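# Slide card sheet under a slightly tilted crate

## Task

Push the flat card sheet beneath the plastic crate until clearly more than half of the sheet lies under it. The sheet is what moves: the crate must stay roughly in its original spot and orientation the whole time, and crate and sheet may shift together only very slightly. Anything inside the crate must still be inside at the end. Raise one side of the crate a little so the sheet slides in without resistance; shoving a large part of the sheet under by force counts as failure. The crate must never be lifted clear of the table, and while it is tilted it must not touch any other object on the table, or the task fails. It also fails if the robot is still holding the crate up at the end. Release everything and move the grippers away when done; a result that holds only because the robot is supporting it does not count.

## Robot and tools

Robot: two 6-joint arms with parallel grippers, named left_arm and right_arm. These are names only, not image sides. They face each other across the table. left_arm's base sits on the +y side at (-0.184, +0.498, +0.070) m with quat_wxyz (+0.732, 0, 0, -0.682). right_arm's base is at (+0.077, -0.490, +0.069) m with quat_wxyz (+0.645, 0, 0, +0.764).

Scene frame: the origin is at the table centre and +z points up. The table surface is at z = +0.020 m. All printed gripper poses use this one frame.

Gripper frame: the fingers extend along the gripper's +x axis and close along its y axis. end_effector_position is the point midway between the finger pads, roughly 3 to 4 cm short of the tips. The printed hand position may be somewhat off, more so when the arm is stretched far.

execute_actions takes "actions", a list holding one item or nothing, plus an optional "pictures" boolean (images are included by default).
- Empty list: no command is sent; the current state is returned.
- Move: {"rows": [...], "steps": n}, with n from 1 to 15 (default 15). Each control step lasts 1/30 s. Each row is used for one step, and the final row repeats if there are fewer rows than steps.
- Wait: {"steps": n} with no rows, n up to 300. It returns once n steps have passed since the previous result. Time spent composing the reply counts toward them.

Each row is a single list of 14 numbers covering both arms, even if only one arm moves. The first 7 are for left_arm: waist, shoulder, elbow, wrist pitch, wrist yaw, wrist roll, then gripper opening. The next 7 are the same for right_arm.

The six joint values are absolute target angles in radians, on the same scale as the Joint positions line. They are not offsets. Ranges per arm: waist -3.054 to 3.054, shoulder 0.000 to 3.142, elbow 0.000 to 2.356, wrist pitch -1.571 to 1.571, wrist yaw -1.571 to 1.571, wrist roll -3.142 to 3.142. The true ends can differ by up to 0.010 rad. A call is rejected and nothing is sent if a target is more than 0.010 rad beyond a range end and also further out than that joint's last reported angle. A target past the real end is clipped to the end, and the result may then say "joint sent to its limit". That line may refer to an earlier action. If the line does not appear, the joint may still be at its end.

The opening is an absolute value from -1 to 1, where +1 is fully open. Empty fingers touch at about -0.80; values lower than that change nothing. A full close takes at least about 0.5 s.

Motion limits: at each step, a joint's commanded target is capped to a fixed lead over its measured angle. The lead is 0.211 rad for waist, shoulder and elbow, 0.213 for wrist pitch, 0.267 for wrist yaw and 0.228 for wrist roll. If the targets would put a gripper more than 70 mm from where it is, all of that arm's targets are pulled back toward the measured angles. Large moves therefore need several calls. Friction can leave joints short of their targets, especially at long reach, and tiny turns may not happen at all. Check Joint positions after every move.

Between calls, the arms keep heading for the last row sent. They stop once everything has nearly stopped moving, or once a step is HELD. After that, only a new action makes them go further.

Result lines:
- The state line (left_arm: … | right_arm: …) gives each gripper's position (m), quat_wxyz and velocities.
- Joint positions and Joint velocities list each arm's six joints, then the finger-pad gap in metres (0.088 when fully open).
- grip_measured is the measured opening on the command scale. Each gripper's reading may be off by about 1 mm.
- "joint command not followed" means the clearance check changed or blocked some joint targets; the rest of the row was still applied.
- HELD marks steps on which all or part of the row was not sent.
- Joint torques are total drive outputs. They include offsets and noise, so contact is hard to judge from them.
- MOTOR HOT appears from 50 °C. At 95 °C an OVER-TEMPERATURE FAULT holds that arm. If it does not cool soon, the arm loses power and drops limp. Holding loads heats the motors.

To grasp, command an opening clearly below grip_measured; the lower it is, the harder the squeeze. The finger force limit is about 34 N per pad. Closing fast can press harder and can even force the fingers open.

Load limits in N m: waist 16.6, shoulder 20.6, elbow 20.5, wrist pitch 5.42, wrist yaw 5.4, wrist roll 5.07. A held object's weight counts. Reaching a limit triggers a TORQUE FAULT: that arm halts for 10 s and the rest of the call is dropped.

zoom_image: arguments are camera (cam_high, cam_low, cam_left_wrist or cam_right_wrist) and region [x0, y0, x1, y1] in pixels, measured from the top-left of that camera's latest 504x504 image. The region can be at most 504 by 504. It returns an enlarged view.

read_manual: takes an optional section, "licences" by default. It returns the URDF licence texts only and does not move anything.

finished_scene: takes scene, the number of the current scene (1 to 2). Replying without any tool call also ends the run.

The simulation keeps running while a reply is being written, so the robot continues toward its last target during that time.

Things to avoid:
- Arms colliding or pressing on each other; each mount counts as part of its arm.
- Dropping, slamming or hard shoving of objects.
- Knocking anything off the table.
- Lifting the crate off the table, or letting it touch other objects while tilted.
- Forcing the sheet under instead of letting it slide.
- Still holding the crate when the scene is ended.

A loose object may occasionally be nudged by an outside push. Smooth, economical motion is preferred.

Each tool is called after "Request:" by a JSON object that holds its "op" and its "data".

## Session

Request:
{"op": "execute_actions", "data": {"actions": []}}

Scene clock: 0.00 s of 4050.00 s.
left_arm: end_effector_position=(-0.0335, +0.3848, +0.2224) grip_measured=+0.854 end_effector_quat_wxyz=(-0.384, +0.444, -0.698, -0.410) end_effector_velocity=(-0.004, -0.000, +0.002) end_effector_angular_velocity=(+0.001, +0.021, +0.006) | right_arm: end_effector_position=(+0.2165, -0.3183, +0.3487) grip_measured=+0.857 end_effector_quat_wxyz=(-0.434, +0.645, +0.508, -0.370) end_effector_velocity=(-0.000, -0.001, +0.000) end_effector_angular_velocity=(+0.001, -0.014, +0.000)
Joint positions: left_arm=[ 1.173  1.383  1.108 -1.509  0.4   -1.62   0.081] | right_arm=[-1.512  0.554  0.506 -0.037 -1.131 -2.004  0.081]
Joint velocities: left_arm=[-0.002 -0.002  0.002 -0.022  0.007 -0.007 -0.   ] | right_arm=[-0.007 -0.002 -0.002  0.007 -0.007 -0.007 -0.   ]
Joint torques (N m, as the arm reports them, + toward a larger angle): no reading
Heat: left arm: hottest elbow 26 °C (+0.0 °C/min); right arm: hottest shoulder 28 °C (+0.0 °C/min).

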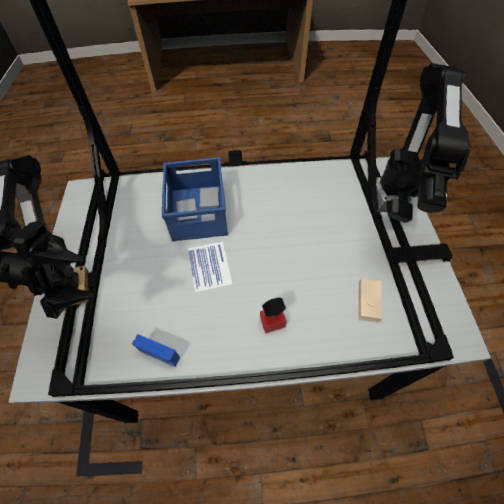

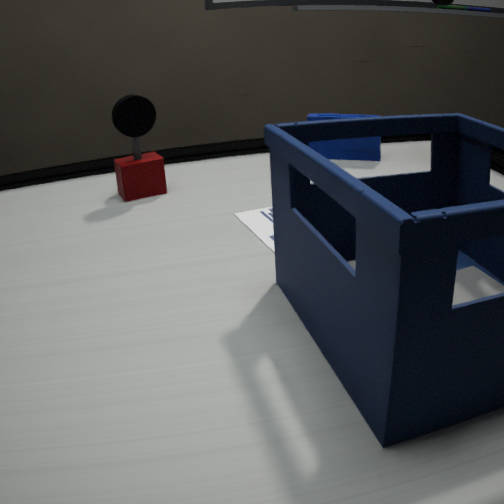

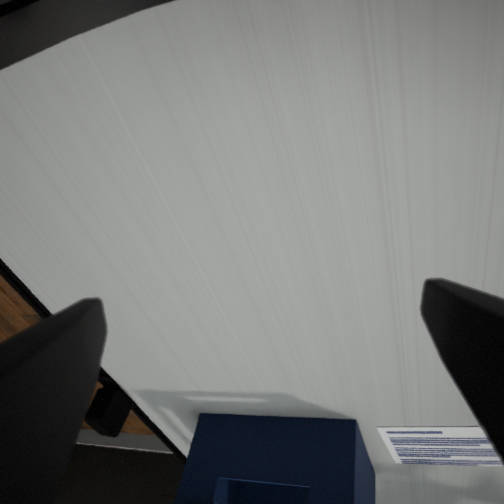

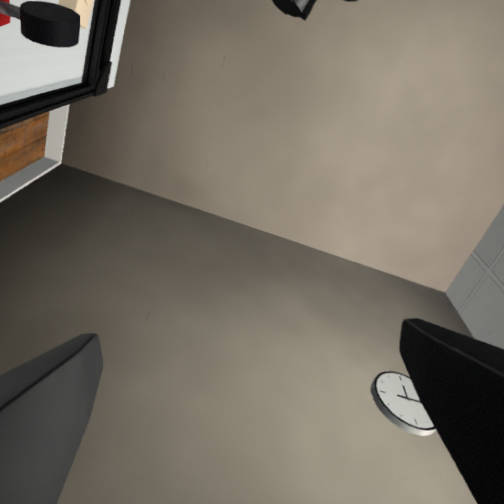

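Request:
{"op": "execute_actions", "data": {"actions": [{"rows":[[0.6,1.3,1.5,-0.9,0.1,0.1,0.7,-0.7,1.0,1.0,-0.6,-0.6,1.42,0.2]]}], "pictures": false}}

Request:
{"op": "execute_actions", "data": {"actions": [{"rows":[[0.145,1.9,2.1,-0.7,0.1,0.1,0.7,-0.515,1.5,1.4,-0.9,-0.6,1.42,0.2]]}], "pictures": false}}

Request:
{"op": "execute_actions", "data": {"actions": [{"rows":[[0.145,2.2,2.23,-0.65,0.1,0.1,0.7,-0.515,1.85,1.4,-0.9,-0.6,1.42,0.2]]}], "pictures": false}}

Request:
{"op": "execute_actions", "data": {"actions": [{"rows":[[0.145,2.34,2.23,-0.63,0.1,0.1,0.7,-0.515,2.13,1.4,-0.92,-0.6,1.42,0.2]]}], "pictures": false}}

Request:
{"op": "execute_actions", "data": {"actions": [{"steps":10}]}}

Scene clock: 9.33 s of 4050.00 s.
left_arm: end_effector_position=(+0.0185, +0.2239, +0.3817) grip_measured=+0.701 end_effector_quat_wxyz=(+0.803, -0.203, +0.492, -0.268) end_effector_velocity=(-0.043, -0.067, +0.106) end_effector_angular_velocity=(+0.421, -1.569, -1.512) | right_arm: end_effector_position=(+0.1527, -0.2086, +0.3431) grip_measured=+0.204 end_effector_quat_wxyz=(+0.544, -0.377, -0.090, +0.744) end_effector_velocity=(-0.108, +0.026, +0.000) end_effector_angular_velocity=(-0.315, +1.695, -0.538)
Joint positions: left_arm=[ 0.616  1.308  1.484 -0.931  0.112 -0.832  0.073] | right_arm=[-0.732  0.99   0.98  -0.59  -0.611 -1.034  0.049]
Joint velocities: left_arm=[-0.271 -0.081  0.1    0.271 -0.11   1.941 -0.001] | right_arm=[ 0.408  0.022  0.066 -0.11   0.066  1.927 -0.002]
Joint torques (N m, as the arm reports them, + toward a larger angle): left_arm=[ 0.77 -4.37  7.1   1.25 -0.18  0.14] | right_arm=[-0.53 -2.5   7.7   1.33 -0.06  0.14]
Heat: left arm: hottest elbow 27 °C (+6.4 °C/min); right arm: hottest shoulder 27 °C (-6.4 °C/min).
Steps of this call (steps 1 to 265: nothing new was sent; steps 266 to 280: all 15 steps of this action). Readings (joint positions):
266: left_arm=[1.151 1.375 1.128 -1.490 0.342 -1.578] | right_arm=[-1.477 0.588 0.540 -0.099 -1.068 -1.951]
267: left_arm=[1.105 1.369 1.158 -1.430 0.277 -1.522] | right_arm=[-1.414 0.644 0.596 -0.157 -0.991 -1.881]
269: left_arm=[1.016 1.354 1.244 -1.328 0.213 -1.427] | right_arm=[-1.294 0.770 0.715 -0.275 -0.833 -1.752]
273: left_arm=[0.857 1.325 1.386 -1.167 0.148 -1.253] | right_arm=[-1.060 0.953 0.913 -0.495 -0.655 -1.491]
280: the state above

Scene clock: 9.83 s of 4050.00 s.
left_arm: end_effector_position=(-0.0856, -0.0069, +0.4228) grip_measured=+0.700 end_effector_quat_wxyz=(+0.729, +0.119, +0.235, -0.631) end_effector_velocity=(-0.131, -0.175, -0.167) end_effector_angular_velocity=(+0.509, -1.596, -1.268) | right_arm: end_effector_position=(+0.1181, -0.1307, +0.3029) grip_measured=+0.200 end_effector_quat_wxyz=(+0.532, -0.164, +0.444, +0.702) end_effector_velocity=(-0.003, +0.011, +0.039) end_effector_angular_velocity=(-0.653, +1.150, -1.352)
Joint positions: left_arm=[ 0.152  1.86   2.045 -0.703  0.101 -0.085  0.073] | right_arm=[-0.519  1.496  1.376 -0.897 -0.6   -0.056  0.049]
Joint velocities: left_arm=[-0.325  0.623  0.379 -0.095 -0.007  1.927  0.   ] | right_arm=[ 0.017 -0.002  0.115 -0.022 -0.007  1.956  0.   ]
Joint torques (N m, as the arm reports them, + toward a larger angle): left_arm=[ 1.7  -9.23  8.72  1.33 -0.02  0.1 ] | right_arm=[ 0.32 -6.56  7.64  0.98 -0.45  0.08]
Heat: left arm: hottest elbow 27 °C (+6.1 °C/min); right arm: hottest shoulder 27 °C (-6.1 °C/min).
Steps of this call (steps 1 to 15: all 15 steps of this action). Readings (joint positions):
1: left_arm=[0.599 1.324 1.505 -0.920 0.101 -0.791] | right_arm=[-0.697 1.027 1.021 -0.660 -0.597 -0.970]
2: left_arm=[0.568 1.350 1.538 -0.876 0.098 -0.752] | right_arm=[-0.643 1.079 1.081 -0.717 -0.601 -0.904]
4: left_arm=[0.497 1.423 1.620 -0.804 0.099 -0.668] | right_arm=[-0.567 1.201 1.201 -0.806 -0.605 -0.774]
8: left_arm=[0.345 1.578 1.771 -0.746 0.099 -0.495] | right_arm=[-0.525 1.407 1.355 -0.867 -0.603 -0.513]
15: the state above

Scene clock: 10.33 s of 4050.00 s.
left_arm: end_effector_position=(-0.0723, -0.0882, +0.3084) grip_measured=+0.700 end_effector_quat_wxyz=(+0.695, +0.225, +0.232, -0.642) end_effector_velocity=(+0.004, -0.009, +0.112) end_effector_angular_velocity=(-0.275, -0.091, +0.001) | right_arm: end_effector_position=(+0.1270, -0.1044, +0.1839) grip_measured=+0.200 end_effector_quat_wxyz=(+0.514, +0.032, +0.805, +0.296) end_effector_velocity=(-0.001, -0.002, +0.000) end_effector_angular_velocity=(-0.904, +0.688, -1.546)
Joint positions: left_arm=[ 0.144  2.219  2.211 -0.654  0.101  0.097  0.073] | right_arm=[-0.517  1.851  1.393 -0.901 -0.598  0.894  0.049]
Joint velocities: left_arm=[-0.002 -0.081  0.125  0.081 -0.022  0.022 -0.   ] | right_arm=[-0.002 -0.002 -0.002 -0.007 -0.007  1.912 -0.   ]
Joint torques (N m, as the arm reports them, + toward a larger angle): left_arm=[  0.12 -12.19   8.09   1.46   0.     0.12] | right_arm=[ 0.19 -9.26  6.03  0.67 -0.49  0.08]
Heat: left arm: hottest elbow 27 °C (+5.8 °C/min); right arm: hottest shoulder 27 °C (-5.8 °C/min).
Steps of this call (steps 1 to 15: all 15 steps of this action). Readings (joint positions):
1: left_arm=[0.144 1.905 2.080 -0.711 0.101 -0.032] | right_arm=[-0.518 1.524 1.385 -0.902 -0.602 0.008]
2: left_arm=[0.140 1.955 2.127 -0.679 0.101 0.007] | right_arm=[-0.518 1.557 1.400 -0.896 -0.606 0.071]
4: left_arm=[0.140 2.037 2.184 -0.653 0.101 0.046] | right_arm=[-0.517 1.648 1.412 -0.889 -0.606 0.187]
8: left_arm=[0.143 2.161 2.207 -0.656 0.101 0.084] | right_arm=[-0.517 1.822 1.401 -0.899 -0.597 0.441]
15: the state above

Scene clock: 10.83 s of 4050.00 s.
left_arm: end_effector_position=(-0.0685, -0.1055, +0.2392) grip_measured=+0.700 end_effector_quat_wxyz=(+0.681, +0.252, +0.270, -0.632) end_effector_velocity=(+0.003, -0.007, +0.049) end_effector_angular_velocity=(-0.123, -0.048, +0.008) | right_arm: end_effector_position=(+0.1219, -0.1183, +0.0838) grip_measured=+0.200 end_effector_quat_wxyz=(+0.462, +0.096, +0.880, -0.050) end_effector_velocity=(-0.001, +0.004, +0.005) end_effector_angular_velocity=(-0.013, +0.023, -0.059)
Joint positions: left_arm=[ 0.144  2.351  2.222 -0.631  0.101  0.098  0.073] | right_arm=[-0.517  2.133  1.393 -0.92  -0.599  1.411  0.049]
Joint velocities: left_arm=[-0.002 -0.051  0.027  0.051 -0.022  0.007 -0.   ] | right_arm=[-0.002 -0.007  0.002  0.007 -0.022  0.066 -0.   ]
Joint torques (N m, as the arm reports them, + toward a larger angle): left_arm=[  0.1  -12.09   7.46   1.19   0.01   0.12] | right_arm=[  0.16 -10.31   4.97   0.13  -0.49   0.1 ]
Heat: left arm: hottest elbow 28 °C (+11.1 °C/min); right arm: hottest shoulder 28 °C (+0.0 °C/min).
Steps of this call (steps 1 to 15: all 15 steps of this action). Readings (joint positions):
1: left_arm=[0.144 2.230 2.217 -0.648 0.101 0.097] | right_arm=[-0.517 1.880 1.396 -0.907 -0.601 0.956]
2: left_arm=[0.144 2.242 2.229 -0.634 0.101 0.098] | right_arm=[-0.517 1.913 1.406 -0.906 -0.604 1.016]
4: left_arm=[0.144 2.267 2.238 -0.628 0.101 0.098] | right_arm=[-0.517 2.003 1.412 -0.906 -0.604 1.138]
8: left_arm=[0.144 2.330 2.231 -0.634 0.101 0.098] | right_arm=[-0.517 2.127 1.392 -0.921 -0.597 1.343]
15: the state above

Scene clock: 11.17 s of 4050.00 s.
left_arm: end_effector_position=(-0.0685, -0.1055, +0.2410) grip_measured=+0.700 end_effector_quat_wxyz=(+0.682, +0.251, +0.268, -0.633) end_effector_velocity=(-0.001, +0.001, -0.001) end_effector_angular_velocity=(+0.007, +0.013, +0.018) | right_arm: end_effector_position=(+0.1219, -0.1183, +0.0838) grip_measured=+0.200 end_effector_quat_wxyz=(+0.461, +0.097, +0.880, -0.052) end_effector_velocity=(+0.003, -0.003, -0.002) end_effector_angular_velocity=(-0.010, -0.004, -0.001)
Joint positions: left_arm=[ 0.144  2.349  2.223 -0.631  0.101  0.098  0.073] | right_arm=[-0.517  2.133  1.393 -0.92  -0.599  1.417  0.049]
Joint velocities: left_arm=[-0.002 -0.002 -0.002 -0.007 -0.007 -0.022  0.   ] | right_arm=[-0.007  0.002 -0.002 -0.007  0.007 -0.007 -0.   ]
Joint torques (N m, as the arm reports them, + toward a larger angle): left_arm=[  0.09 -12.16   7.56   1.25   0.01   0.11] | right_arm=[  0.16 -10.31   4.94   0.14  -0.48   0.11]
Heat: left arm: hottest elbow 28 °C (+10.7 °C/min); right arm: hottest shoulder 28 °C (+0.0 °C/min).
Steps of this call (steps 1 to 10: the robot went on to your last target). Readings (joint positions):
1: left_arm=[0.144 2.350 2.223 -0.630 0.101 0.098] | right_arm=[-0.517 2.133 1.393 -0.920 -0.599 1.413]
2: left_arm=[0.144 2.349 2.223 -0.630 0.101 0.098] | right_arm=[-0.517 2.133 1.393 -0.920 -0.599 1.414]
4: left_arm=[0.144 2.349 2.223 -0.630 0.101 0.098] | right_arm=[-0.517 2.133 1.393 -0.920 -0.599 1.415]
8: left_arm=[0.144 2.349 2.223 -0.631 0.101 0.098] | right_arm=[-0.517 2.133 1.393 -0.920 -0.599 1.417]
10: the state above

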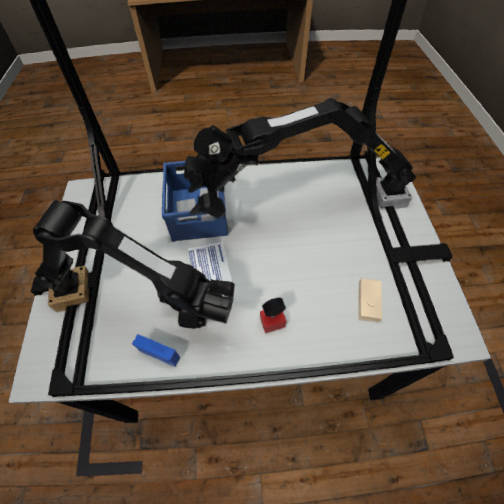

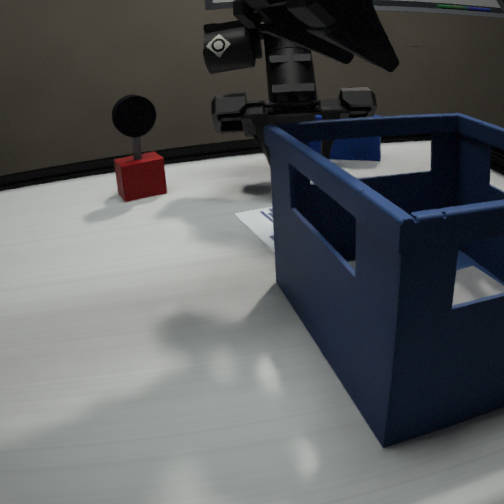

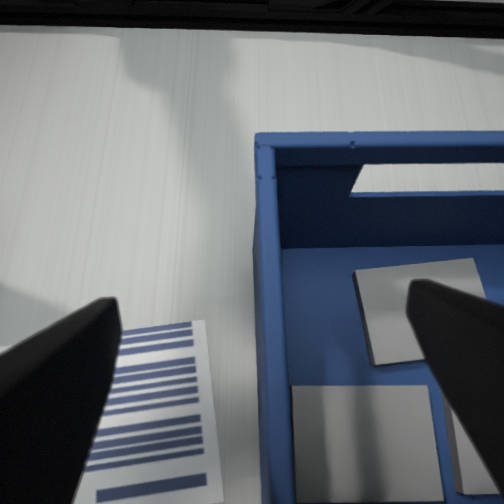

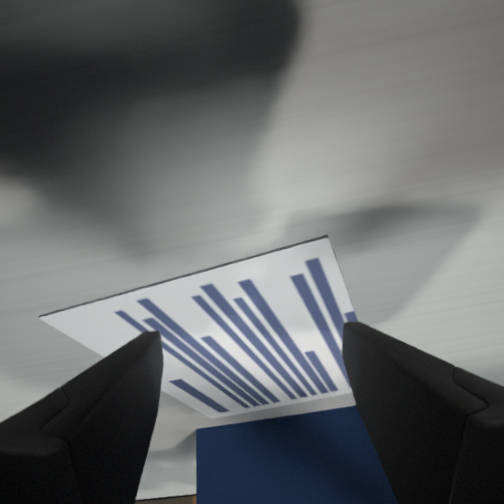

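Request:
{"op": "execute_actions", "data": {"actions": [{"rows":[[0.128,2.45,2.23,-0.53,0.1,0.1,0.5,-0.43,2.2,1.46,-0.91,-0.6,1.42,0.1]]}], "pictures": false}}

Request:
{"op": "execute_actions", "data": {"actions": [{"rows":[[0.128,2.5,2.23,-0.49,0.1,0.1,0.3,-0.43,2.23,1.46,-0.89,-0.6,1.42,0.1]]}]}}

Scene clock: 14.80 s of 4050.00 s.
left_arm: end_effector_position=(-0.0740, -0.1269, +0.1931) grip_measured=+0.501 end_effector_quat_wxyz=(+0.676, +0.254, +0.268, -0.638) end_effector_velocity=(+0.002, -0.003, +0.004) end_effector_angular_velocity=(-0.019, -0.014, +0.019) | right_arm: end_effector_position=(+0.0924, -0.1022, +0.0750) grip_measured=+0.101 end_effector_quat_wxyz=(+0.464, +0.061, +0.883, -0.029) end_effector_velocity=(-0.000, -0.001, +0.002) end_effector_angular_velocity=(+0.003, +0.022, -0.003)
Joint positions: left_arm=[ 0.128  2.456  2.226 -0.531  0.101  0.098  0.064] | right_arm=[-0.428  2.19   1.448 -0.91  -0.599  1.418  0.044]
Joint velocities: left_arm=[-0.002 -0.002 -0.002  0.022 -0.022 -0.007 -0.001] | right_arm=[-0.007 -0.002 -0.002 -0.007 -0.022 -0.007 -0.   ]
Joint torques (N m, as the arm reports them, + toward a larger angle): left_arm=[  0.02 -12.38   7.29   1.2    0.01   0.11] | right_arm=[-0.12 -8.98  5.39  0.08 -0.45  0.06]
Heat: left arm: hottest elbow 28 °C (+8.1 °C/min); right arm: hottest shoulder 28 °C (+0.0 °C/min).
Steps of this call (steps 1 to 15: the robot went on to your last target; steps 16 to 94: nothing new was sent; steps 95 to 109: all 15 steps of this action). Readings (joint positions):
95: left_arm=[0.143 2.362 2.224 -0.612 0.101 0.098] | right_arm=[-0.512 2.141 1.402 -0.923 -0.597 1.418]
96: left_arm=[0.142 2.375 2.228 -0.575 0.101 0.098] | right_arm=[-0.499 2.152 1.416 -0.919 -0.597 1.418]
98: left_arm=[0.138 2.399 2.232 -0.555 0.101 0.098] | right_arm=[-0.463 2.173 1.438 -0.910 -0.598 1.418]
102: left_arm=[0.130 2.444 2.229 -0.542 0.101 0.098] | right_arm=[-0.424 2.188 1.444 -0.910 -0.599 1.418]
109: the state above

Scene clock: 15.30 s of 4050.00 s.
left_arm: end_effector_position=(-0.0728, -0.1329, +0.1731) grip_measured=+0.301 end_effector_quat_wxyz=(+0.676, +0.255, +0.269, -0.637) end_effector_velocity=(+0.002, +0.001, -0.003) end_effector_angular_velocity=(+0.005, -0.009, +0.018) | right_arm: end_effector_position=(+0.0927, -0.1012, +0.0639) grip_measured=+0.100 end_effector_quat_wxyz=(+0.463, +0.058, +0.884, -0.033) end_effector_velocity=(-0.000, -0.002, +0.001) end_effector_angular_velocity=(-0.001, +0.008, +0.003)
Joint positions: left_arm=[ 0.128  2.498  2.225 -0.492  0.101  0.098  0.054] | right_arm=[-0.428  2.222  1.451 -0.892 -0.599  1.418  0.044]
Joint velocities: left_arm=[-0.002 -0.002 -0.012  0.007 -0.022 -0.007 -0.001] | right_arm=[-0.002 -0.002 -0.002 -0.007 -0.007 -0.007 -0.   ]
Joint torques (N m, as the arm reports them, + toward a larger angle): left_arm=[ -0.01 -11.64   7.27   1.29   0.01   0.09] | right_arm=[-0.17 -9.34  5.03  0.25 -0.45  0.06]
Heat: left arm: hottest elbow 29 °C (+11.8 °C/min); right arm: hottest shoulder 29 °C (+3.9 °C/min).
Steps of this call (steps 1 to 15: all 15 steps of this action). Readings (joint positions):
1: left_arm=[0.128 2.458 2.225 -0.523 0.101 0.098] | right_arm=[-0.428 2.194 1.449 -0.909 -0.599 1.418]
2: left_arm=[0.128 2.462 2.226 -0.511 0.101 0.098] | right_arm=[-0.428 2.199 1.450 -0.902 -0.599 1.418]
4: left_arm=[0.128 2.472 2.225 -0.502 0.101 0.098] | right_arm=[-0.428 2.210 1.451 -0.896 -0.599 1.418]
8: left_arm=[0.128 2.493 2.225 -0.498 0.101 0.098] | right_arm=[-0.428 2.222 1.451 -0.894 -0.599 1.418]
15: the state above

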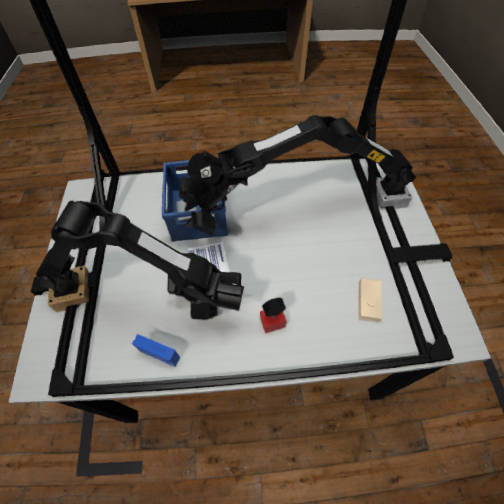

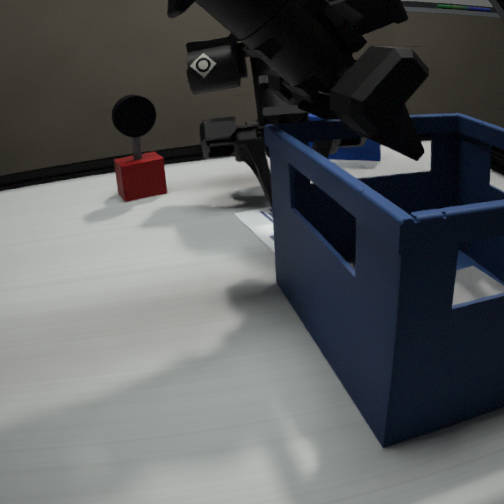

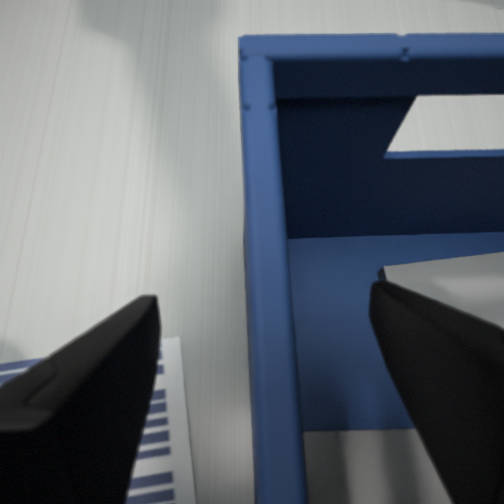

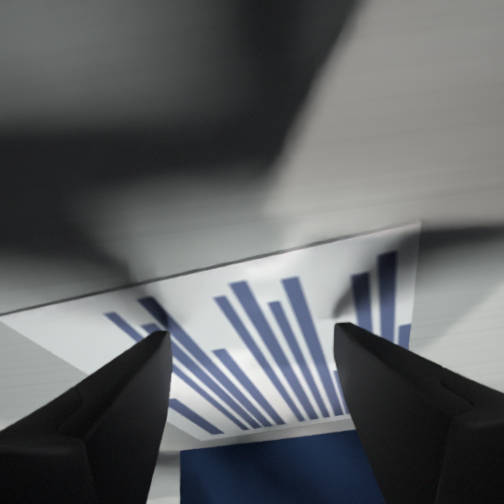

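Request:
{"op": "execute_actions", "data": {"actions": [{"rows":[[0.12,2.525,2.23,-0.48,0.1,0.1,-0.2,-0.405,2.245,1.452,-0.875,-0.6,1.42,0.1]]}], "pictures": false}}

Request:
{"op": "execute_actions", "data": {"actions": [{"rows":[[0.122,2.515,2.23,-0.48,0.1,0.1,-0.95,-0.405,2.28,1.445,-0.85,-0.6,1.42,0.1]]}]}}

Scene clock: 17.93 s of 4050.00 s.
left_arm: end_effector_position=(-0.0766, -0.1349, +0.1617) grip_measured=-0.197 end_effector_quat_wxyz=(+0.672, +0.259, +0.273, -0.638) end_effector_velocity=(-0.003, +0.001, -0.001) end_effector_angular_velocity=(+0.006, +0.001, -0.013) | right_arm: end_effector_position=(+0.0845, -0.0995, +0.0592) grip_measured=+0.100 end_effector_quat_wxyz=(+0.463, +0.049, +0.884, -0.027) end_effector_velocity=(+0.002, -0.001, +0.001) end_effector_angular_velocity=(+0.000, -0.007, +0.004)
Joint positions: left_arm=[ 0.122  2.519  2.226 -0.482  0.101  0.098  0.029] | right_arm=[-0.407  2.234  1.452 -0.878 -0.6    1.418  0.044]
Joint velocities: left_arm=[-0.002 -0.002 -0.002 -0.007  0.007  0.007 -0.002] | right_arm=[-0.002 -0.002  0.002 -0.007  0.007 -0.007 -0.   ]
Joint torques (N m, as the arm reports them, + toward a larger angle): left_arm=[ -0.14 -11.24   7.31   1.35   0.02   0.09] | right_arm=[ 0.15 -9.02  4.08  0.27 -0.42  0.06]
Heat: left arm: hottest elbow 29 °C (+10.0 °C/min); right arm: hottest shoulder 29 °C (+3.3 °C/min).
Steps of this call (steps 1 to 15: the robot went on to your last target; steps 16 to 64: nothing new was sent; steps 65 to 79: all 15 steps of this action). Readings (joint positions):
65: left_arm=[0.128 2.501 2.226 -0.491 0.101 0.098] | right_arm=[-0.428 2.224 1.452 -0.890 -0.599 1.418]
66: left_arm=[0.127 2.503 2.226 -0.487 0.101 0.098] | right_arm=[-0.424 2.226 1.452 -0.884 -0.599 1.418]
68: left_arm=[0.126 2.507 2.225 -0.485 0.101 0.098] | right_arm=[-0.416 2.230 1.452 -0.881 -0.599 1.418]
72: left_arm=[0.122 2.517 2.225 -0.484 0.101 0.098] | right_arm=[-0.407 2.234 1.452 -0.878 -0.600 1.418]
79: the state above

Scene clock: 18.43 s of 4050.00 s.
left_arm: end_effector_position=(-0.0733, -0.1347, +0.1618) grip_measured=-0.679 end_effector_quat_wxyz=(+0.674, +0.259, +0.272, -0.636) end_effector_velocity=(-0.001, +0.001, -0.001) end_effector_angular_velocity=(+0.008, +0.002, +0.008) | right_arm: end_effector_position=(+0.0833, -0.0972, +0.0559) grip_measured=+0.099 end_effector_quat_wxyz=(+0.457, +0.051, +0.888, -0.025) end_effector_velocity=(-0.000, -0.002, -0.001) end_effector_angular_velocity=(-0.006, +0.009, +0.003)
Joint positions: left_arm=[ 0.126  2.52   2.226 -0.48   0.097  0.1    0.006] | right_arm=[-0.407  2.246  1.452 -0.861 -0.614  1.418  0.044]
Joint velocities: left_arm=[-0.002 -0.002 -0.002 -0.007 -0.007 -0.007  0.   ] | right_arm=[-0.002  0.002 -0.002 -0.007 -0.007 -0.007 -0.   ]
Joint torques (N m, as the arm reports them, + toward a larger angle): left_arm=[ -0.37 -12.32   7.27   1.17   0.15   0.04] | right_arm=[ 0.18 -6.1   3.23  0.92  0.2   0.06]
Heat: left arm: hottest elbow 29 °C (+9.8 °C/min); right arm: hottest shoulder 29 °C (+3.3 °C/min).
Steps of this call (steps 1 to 15: all 15 steps of this action). Readings (joint positions):
1: left_arm=[0.122 2.519 2.225 -0.482 0.101 0.098] | right_arm=[-0.407 2.239 1.452 -0.875 -0.601 1.418]
2: left_arm=[0.122 2.520 2.225 -0.482 0.101 0.098] | right_arm=[-0.407 2.242 1.452 -0.869 -0.607 1.418]
4: left_arm=[0.124 2.520 2.225 -0.481 0.093 0.098] | right_arm=[-0.407 2.245 1.452 -0.865 -0.611 1.418]
8: left_arm=[0.126 2.520 2.226 -0.480 0.097 0.100] | right_arm=[-0.407 2.246 1.452 -0.862 -0.614 1.418]
15: the state above

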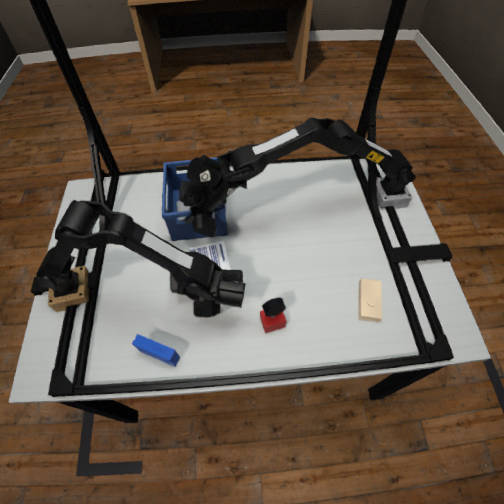

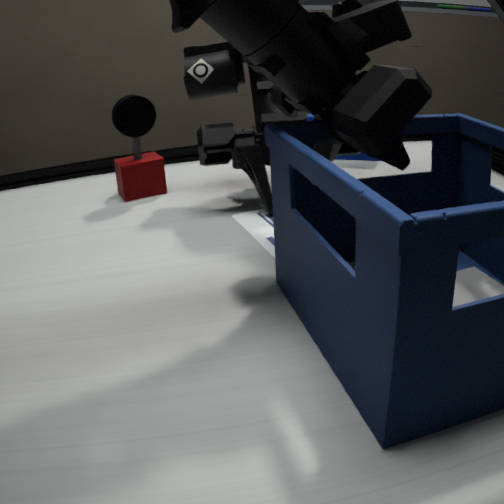

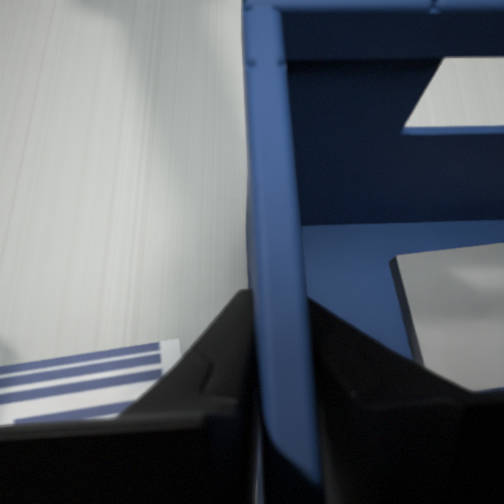

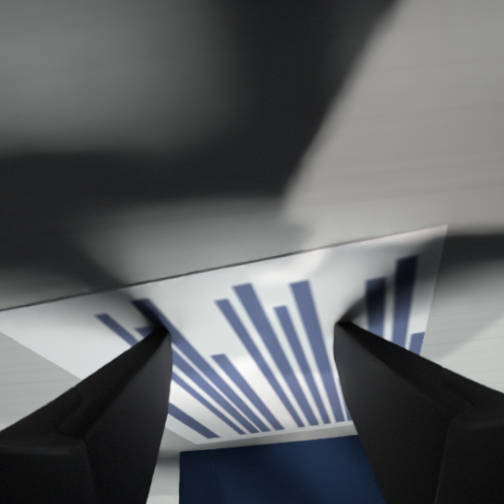

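Request:
{"op": "execute_actions", "data": {"actions": [{"rows":[[0.105,2.49,2.24,-0.505,0.06,0.13,-1,-0.405,2.265,1.442,-0.86,-0.6,1.42,0.1]]}], "pictures": false}}

Request:
{"op": "execute_actions", "data": {"actions": [{"rows":[[0.088,2.465,2.25,-0.52,0.028,0.155,-1,-0.405,2.265,1.442,-0.86,-0.6,1.42,0.1]]}]}}

Scene clock: 21.40 s of 4050.00 s.
left_arm: end_effector_position=(-0.0744, -0.1321, +0.1619) grip_measured=-0.681 end_effector_quat_wxyz=(+0.677, +0.278, +0.265, -0.628) end_effector_velocity=(+0.001, +0.002, -0.001) end_effector_angular_velocity=(+0.011, -0.019, +0.008) | right_arm: end_effector_position=(+0.0832, -0.0970, +0.0559) grip_measured=+0.100 end_effector_quat_wxyz=(+0.457, +0.052, +0.888, -0.024) end_effector_velocity=(-0.001, -0.004, +0.001) end_effector_angular_velocity=(-0.015, +0.012, +0.003)
Joint positions: left_arm=[ 0.116  2.514  2.227 -0.501  0.06   0.123  0.006] | right_arm=[-0.407  2.247  1.452 -0.86  -0.616  1.418  0.044]
Joint velocities: left_arm=[-0.002 -0.002 -0.002 -0.007 -0.022  0.007 -0.   ] | right_arm=[-0.002 -0.002 -0.002 -0.022 -0.007 -0.007  0.   ]
Joint torques (N m, as the arm reports them, + toward a larger angle): left_arm=[ -1.06 -14.55   8.22   0.84   0.03   0.33] | right_arm=[ 0.19 -8.07  2.89  0.14  0.27  0.06]
Heat: left arm: hottest elbow 30 °C (+11.2 °C/min); right arm: hottest shoulder 29 °C (+2.8 °C/min).
Steps of this call (steps 1 to 15: the robot went on to your last target; steps 16 to 74: nothing new was sent; steps 75 to 89: all 15 steps of this action). Readings (joint positions):
75: left_arm=[0.125 2.520 2.226 -0.481 0.094 0.103] | right_arm=[-0.407 2.247 1.452 -0.860 -0.616 1.418]
76: left_arm=[0.123 2.519 2.226 -0.486 0.084 0.108] | right_arm=[-0.407 2.247 1.452 -0.860 -0.616 1.418]
78: left_arm=[0.119 2.517 2.227 -0.495 0.070 0.115] | right_arm=[-0.407 2.247 1.452 -0.860 -0.616 1.418]
82: left_arm=[0.117 2.515 2.227 -0.499 0.063 0.120] | right_arm=[-0.407 2.247 1.452 -0.860 -0.616 1.418]
89: the state above

Scene clock: 21.90 s of 4050.00 s.
left_arm: end_effector_position=(-0.0799, -0.1299, +0.1655) grip_measured=-0.682 end_effector_quat_wxyz=(+0.676, +0.298, +0.255, -0.624) end_effector_velocity=(+0.001, +0.002, -0.001) end_effector_angular_velocity=(+0.011, -0.019, +0.008) | right_arm: end_effector_position=(+0.0832, -0.0970, +0.0559) grip_measured=+0.100 end_effector_quat_wxyz=(+0.457, +0.052, +0.888, -0.024) end_effector_velocity=(-0.000, -0.002, +0.001) end_effector_angular_velocity=(-0.001, +0.008, +0.003)
Joint positions: left_arm=[ 0.101  2.504  2.229 -0.524  0.027  0.149  0.006] | right_arm=[-0.407  2.247  1.452 -0.86  -0.616  1.418  0.044]
Joint velocities: left_arm=[-0.002 -0.002 -0.002 -0.007 -0.022  0.007 -0.   ] | right_arm=[-0.002 -0.002 -0.002 -0.007 -0.007 -0.007 -0.   ]
Joint torques (N m, as the arm reports them, + toward a larger angle): left_arm=[ -1.14 -16.11   9.09   1.47   0.04   0.28] | right_arm=[ 0.18 -8.09  2.9   0.12  0.28  0.05]
Heat: left arm: hottest elbow 30 °C (+11.0 °C/min); right arm: hottest shoulder 29 °C (+2.7 °C/min).
Steps of this call (steps 1 to 15: all 15 steps of this action). Readings (joint positions):
1: left_arm=[0.115 2.511 2.229 -0.505 0.054 0.129] | right_arm=[-0.407 2.247 1.452 -0.860 -0.616 1.418]
2: left_arm=[0.112 2.509 2.229 -0.512 0.043 0.134] | right_arm=[-0.407 2.247 1.452 -0.860 -0.616 1.418]
4: left_arm=[0.108 2.505 2.229 -0.521 0.033 0.141] | right_arm=[-0.407 2.247 1.452 -0.860 -0.616 1.418]
8: left_arm=[0.103 2.504 2.229 -0.524 0.029 0.147] | right_arm=[-0.407 2.247 1.452 -0.860 -0.616 1.418]
15: the state above

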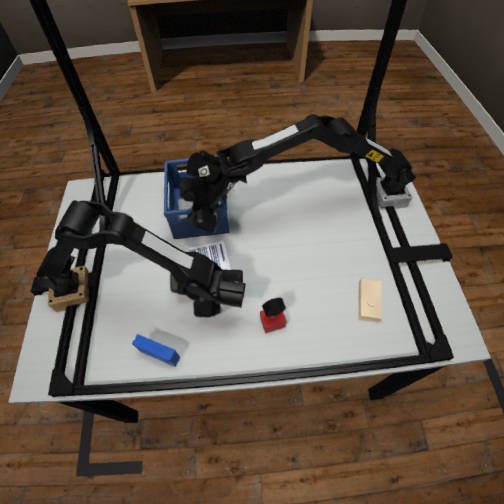

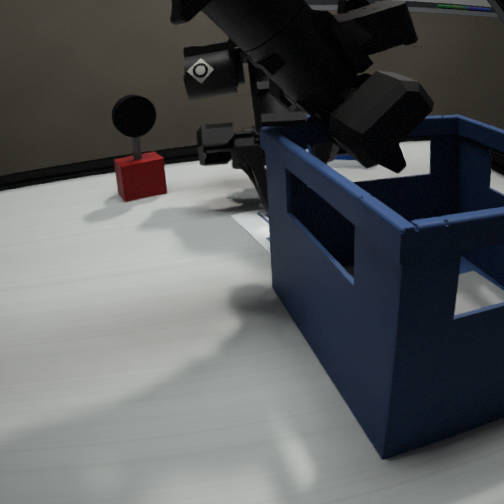

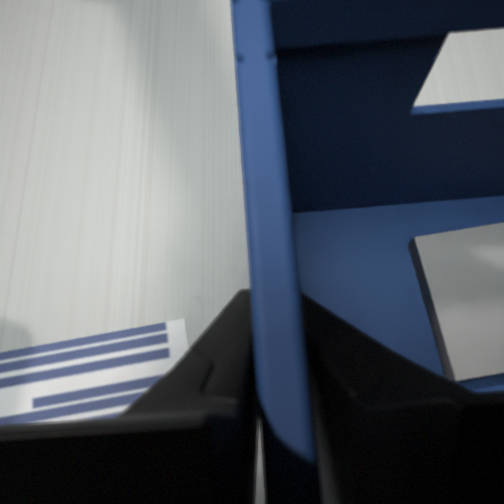

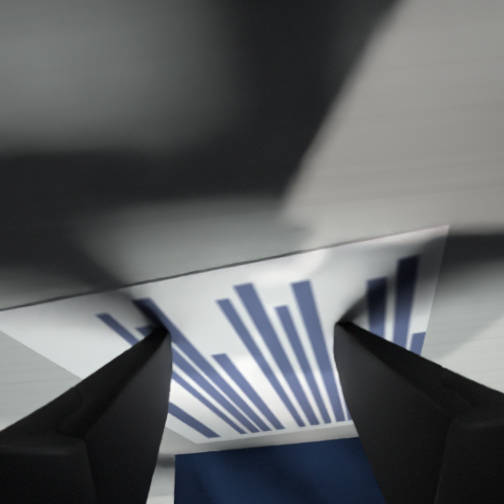

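It's heavier and slid a few millimetres. I'll hold the waist and lift more.

Request:
{"op": "execute_actions", "data": {"actions": [{"rows":[[0.103,2.445,2.265,-0.5,0.028,0.15,-1,-0.405,2.265,1.442,-0.86,-0.6,1.42,0.1]]}]}}

Scene clock: 23.60 s of 4050.00 s.
left_arm: end_effector_position=(-0.0797, -0.1309, +0.1698) grip_measured=-0.682 end_effector_quat_wxyz=(+0.678, +0.296, +0.250, -0.625) end_effector_velocity=(-0.001, +0.001, +0.004) end_effector_angular_velocity=(-0.004, +0.010, +0.018) | right_arm: end_effector_position=(+0.0831, -0.0970, +0.0559) grip_measured=+0.100 end_effector_quat_wxyz=(+0.456, +0.052, +0.888, -0.024) end_effector_velocity=(-0.002, -0.002, +0.001) end_effector_angular_velocity=(-0.010, +0.009, -0.004)
Joint positions: left_arm=[ 0.1    2.499  2.23  -0.52   0.025  0.152  0.006] | right_arm=[-0.407  2.247  1.452 -0.86  -0.616  1.418  0.044]
Joint velocities: left_arm=[-0.002 -0.007  0.002 -0.007 -0.007 -0.022 -0.   ] | right_arm=[ 0.002 -0.002 -0.002 -0.007 -0.007  0.007 -0.   ]
Joint torques (N m, as the arm reports them, + toward a larger angle): left_arm=[  0.26 -17.78  10.56   2.75   0.1   -0.07] | right_arm=[ 0.18 -8.07  2.89  0.13  0.28  0.06]
Heat: left arm: hottest shoulder 31 °C (+12.7 °C/min); right arm: hottest shoulder 29 °C (+2.5 °C/min).
Steps of this call (steps 1 to 15: the robot went on to your last target; steps 16 to 36: nothing new was sent; steps 37 to 51: all 15 steps of this action). Readings (joint positions):
37: left_arm=[0.100 2.501 2.230 -0.524 0.025 0.152] | right_arm=[-0.407 2.247 1.452 -0.860 -0.616 1.418]
38: left_arm=[0.100 2.500 2.230 -0.524 0.025 0.152] | right_arm=[-0.407 2.247 1.452 -0.860 -0.616 1.418]
40: left_arm=[0.100 2.499 2.230 -0.524 0.025 0.152] | right_arm=[-0.407 2.247 1.452 -0.860 -0.616 1.418]
44: left_arm=[0.100 2.499 2.230 -0.522 0.025 0.152] | right_arm=[-0.407 2.247 1.452 -0.860 -0.616 1.418]
51: the state above

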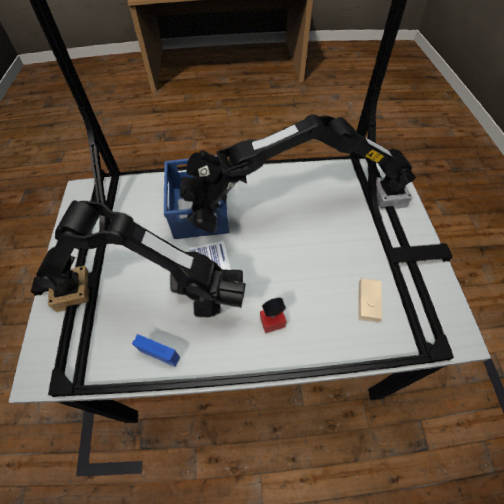

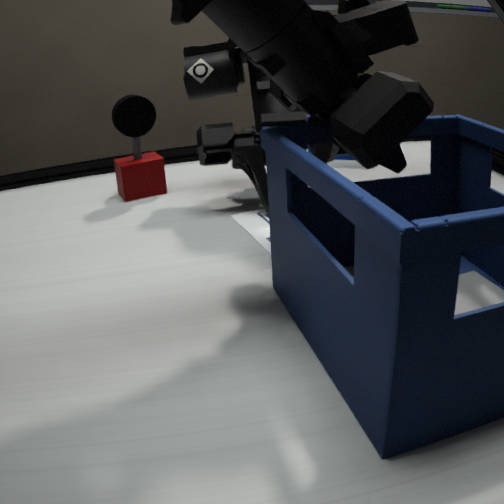

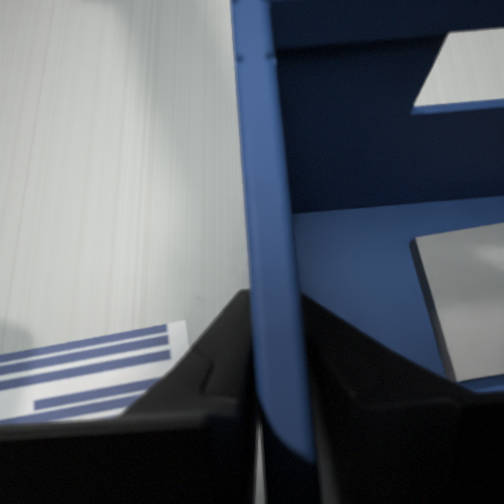

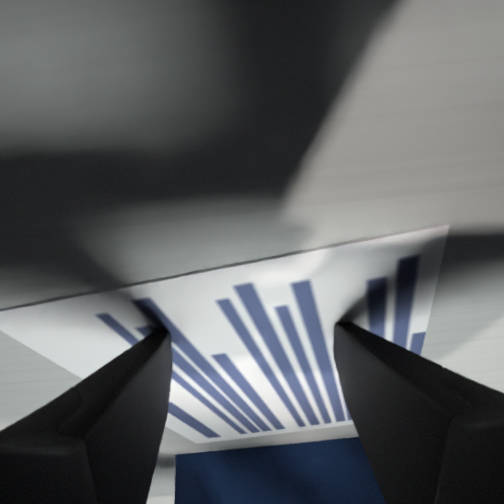

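Request:
{"op": "execute_actions", "data": {"actions": [{"rows":[[0.1,2.415,2.28,-0.495,0.028,0.15,-1,-0.405,2.265,1.442,-0.86,-0.6,1.42,0.1]]}]}}

Scene clock: 25.17 s of 4050.00 s.
left_arm: end_effector_position=(-0.0821, -0.1315, +0.1781) grip_measured=-0.682 end_effector_quat_wxyz=(+0.679, +0.293, +0.244, -0.627) end_effector_velocity=(-0.001, +0.001, -0.004) end_effector_angular_velocity=(+0.011, +0.013, +0.018) | right_arm: end_effector_position=(+0.0831, -0.0970, +0.0559) grip_measured=+0.100 end_effector_quat_wxyz=(+0.456, +0.052, +0.888, -0.024) end_effector_velocity=(-0.002, -0.001, +0.003) end_effector_angular_velocity=(+0.004, +0.007, +0.008)
Joint positions: left_arm=[ 0.096  2.486  2.23  -0.518  0.025  0.152  0.006] | right_arm=[-0.407  2.247  1.452 -0.86  -0.616  1.418  0.044]
Joint velocities: left_arm=[-0.002  0.002 -0.002 -0.007 -0.007 -0.022 -0.   ] | right_arm=[ 0.002 -0.007 -0.002 -0.007 -0.007 -0.007 -0.   ]
Joint torques (N m, as the arm reports them, + toward a larger angle): left_arm=[  0.35 -19.72  12.13   3.     0.1   -0.07] | right_arm=[ 0.19 -8.07  2.91  0.12  0.29  0.06]
Heat: left arm: hottest shoulder 32 °C (+14.3 °C/min); right arm: hottest shoulder 29 °C (+2.4 °C/min).
Steps of this call (steps 1 to 15: the robot went on to your last target; steps 16 to 32: nothing new was sent; steps 33 to 47: all 15 steps of this action). Readings (joint positions):
33: left_arm=[0.100 2.496 2.230 -0.518 0.025 0.152] | right_arm=[-0.407 2.247 1.452 -0.860 -0.616 1.418]
34: left_arm=[0.100 2.494 2.230 -0.518 0.025 0.152] | right_arm=[-0.407 2.247 1.452 -0.860 -0.616 1.418]
36: left_arm=[0.100 2.492 2.230 -0.518 0.025 0.152] | right_arm=[-0.407 2.247 1.452 -0.860 -0.616 1.418]
40: left_arm=[0.098 2.489 2.230 -0.518 0.025 0.152] | right_arm=[-0.407 2.247 1.452 -0.860 -0.616 1.418]
47: the state above

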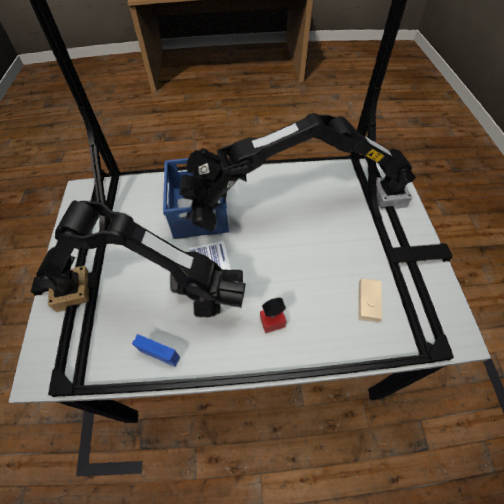

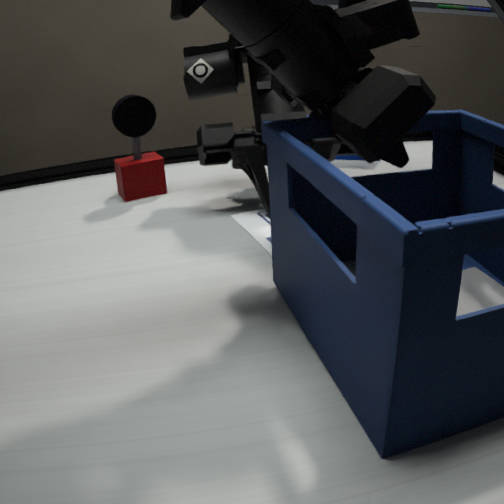

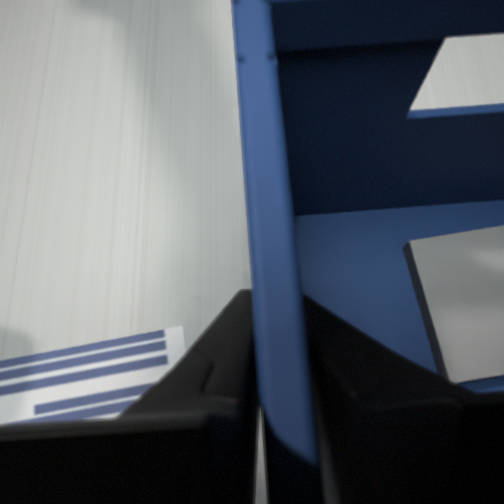

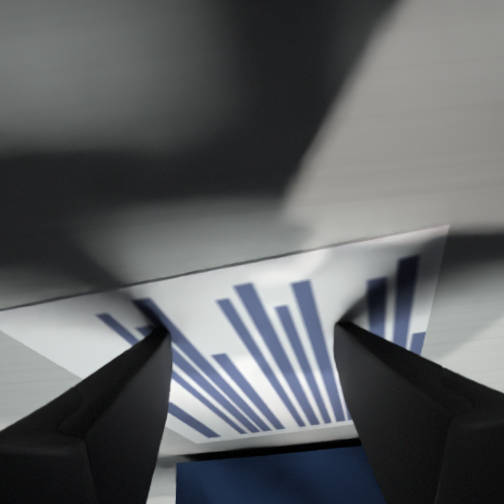

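Request:
{"op": "execute_actions", "data": {"actions": [{"rows":[[0.088,2.4,2.28,-0.505,0.02,0.155,-1,-0.37,2.231,1.382,-0.8,-0.6,1.48,0.1]]}], "pictures": false}}

Request:
{"op": "execute_actions", "data": {"actions": [{"rows":[[0.088,2.4,2.28,-0.505,0.02,0.155,-1,-0.31,2.197,1.322,-0.74,-0.6,1.54,0.1]]}]}}

Scene clock: 30.33 s of 4050.00 s.
left_arm: end_effector_position=(-0.0872, -0.1314, +0.1879) grip_measured=-0.682 end_effector_quat_wxyz=(+0.680, +0.293, +0.237, -0.630) end_effector_velocity=(-0.003, +0.000, +0.001) end_effector_angular_velocity=(+0.001, +0.011, -0.003) | right_arm: end_effector_position=(+0.0749, -0.0974, +0.0555) grip_measured=+0.100 end_effector_quat_wxyz=(+0.460, +0.063, +0.885, -0.028) end_effector_velocity=(-0.000, -0.000, -0.000) end_effector_angular_velocity=(+0.008, +0.006, +0.003)
Joint positions: left_arm=[ 0.087  2.469  2.232 -0.525  0.018  0.156  0.006] | right_arm=[-0.384  2.221  1.408 -0.803 -0.611  1.476  0.044]
Joint velocities: left_arm=[-0.002 -0.002  0.002 -0.007  0.007 -0.007 -0.   ] | right_arm=[-0.002 -0.002 -0.007  0.007 -0.007 -0.007 -0.   ]
Joint torques (N m, as the arm reports them, + toward a larger angle): left_arm=[  0.09 -19.27  12.08   2.78   0.08  -0.03] | right_arm=[ 1.37 -8.97  1.09  0.38  0.07  0.12]
Heat: left arm: hottest shoulder 38 °C (+23.7 °C/min); right arm: hottest shoulder 30 °C (+4.0 °C/min).
Steps of this call (steps 1 to 15: the robot went on to your last target; steps 16 to 140: nothing new was sent; steps 141 to 155: all 15 steps of this action). Readings (joint positions):
141: left_arm=[0.095 2.480 2.231 -0.518 0.027 0.152] | right_arm=[-0.405 2.243 1.444 -0.850 -0.616 1.429]
142: left_arm=[0.094 2.479 2.232 -0.519 0.025 0.153] | right_arm=[-0.402 2.236 1.433 -0.836 -0.614 1.444]
144: left_arm=[0.091 2.476 2.232 -0.522 0.019 0.155] | right_arm=[-0.394 2.228 1.420 -0.819 -0.611 1.462]
148: left_arm=[0.088 2.470 2.232 -0.524 0.019 0.156] | right_arm=[-0.385 2.222 1.411 -0.807 -0.611 1.474]
155: the state above

Scene clock: 30.83 s of 4050.00 s.
left_arm: end_effector_position=(-0.0877, -0.1314, +0.1883) grip_measured=-0.682 end_effector_quat_wxyz=(+0.679, +0.293, +0.236, -0.630) end_effector_velocity=(-0.001, +0.001, -0.004) end_effector_angular_velocity=(+0.012, +0.002, +0.008) | right_arm: end_effector_position=(+0.0483, -0.1024, +0.0553) grip_measured=+0.100 end_effector_quat_wxyz=(+0.460, +0.057, +0.886, -0.024) end_effector_velocity=(+0.001, -0.003, +0.000) end_effector_angular_velocity=(-0.015, +0.010, -0.013)
Joint positions: left_arm=[ 0.086  2.468  2.232 -0.525  0.018  0.156  0.006] | right_arm=[-0.319  2.187  1.348 -0.742 -0.613  1.537  0.044]
Joint velocities: left_arm=[-0.002  0.002 -0.002 -0.007 -0.007 -0.007 -0.   ] | right_arm=[-0.007 -0.002 -0.007 -0.007 -0.007  0.007 -0.   ]
Joint torques (N m, as the arm reports them, + toward a larger angle): left_arm=[  0.2  -19.32  12.04   2.79   0.08  -0.03] | right_arm=[ 0.86 -8.72  1.03  0.35  0.12  0.12]
Heat: left arm: hottest shoulder 39 °C (+25.3 °C/min); right arm: hottest shoulder 30 °C (+3.9 °C/min).
Steps of this call (steps 1 to 15: all 15 steps of this action). Readings (joint positions):
1: left_arm=[0.087 2.469 2.232 -0.525 0.018 0.156] | right_arm=[-0.381 2.213 1.396 -0.787 -0.611 1.492]
2: left_arm=[0.087 2.469 2.232 -0.525 0.018 0.156] | right_arm=[-0.371 2.204 1.381 -0.771 -0.609 1.507]
4: left_arm=[0.087 2.469 2.232 -0.525 0.018 0.156] | right_arm=[-0.345 2.194 1.363 -0.757 -0.611 1.524]
8: left_arm=[0.087 2.468 2.232 -0.525 0.018 0.156] | right_arm=[-0.319 2.188 1.351 -0.745 -0.613 1.535]
15: the state above

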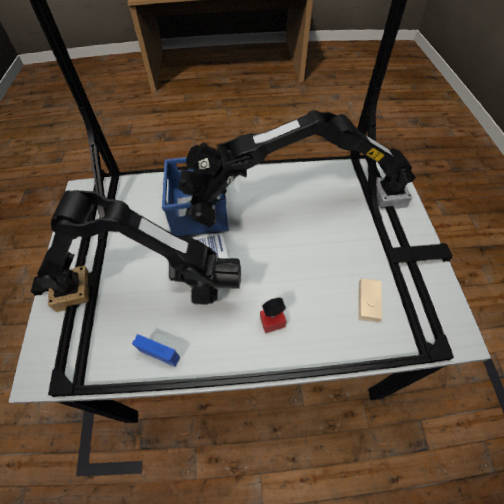

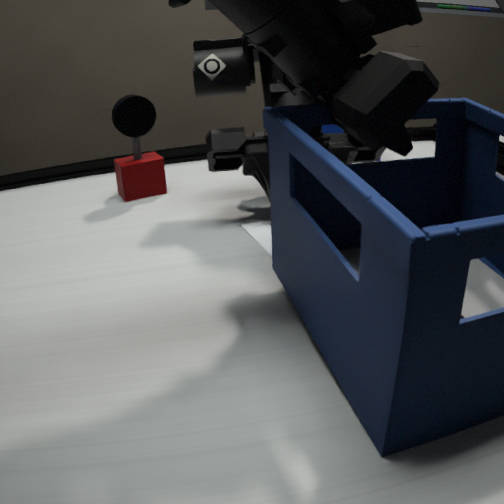

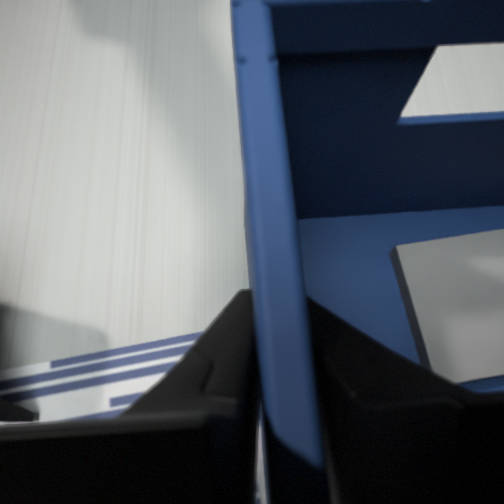

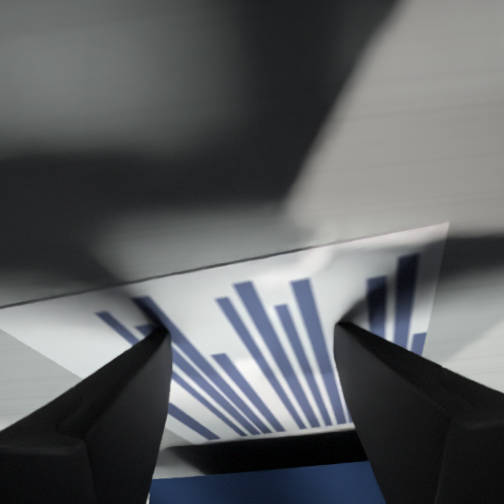

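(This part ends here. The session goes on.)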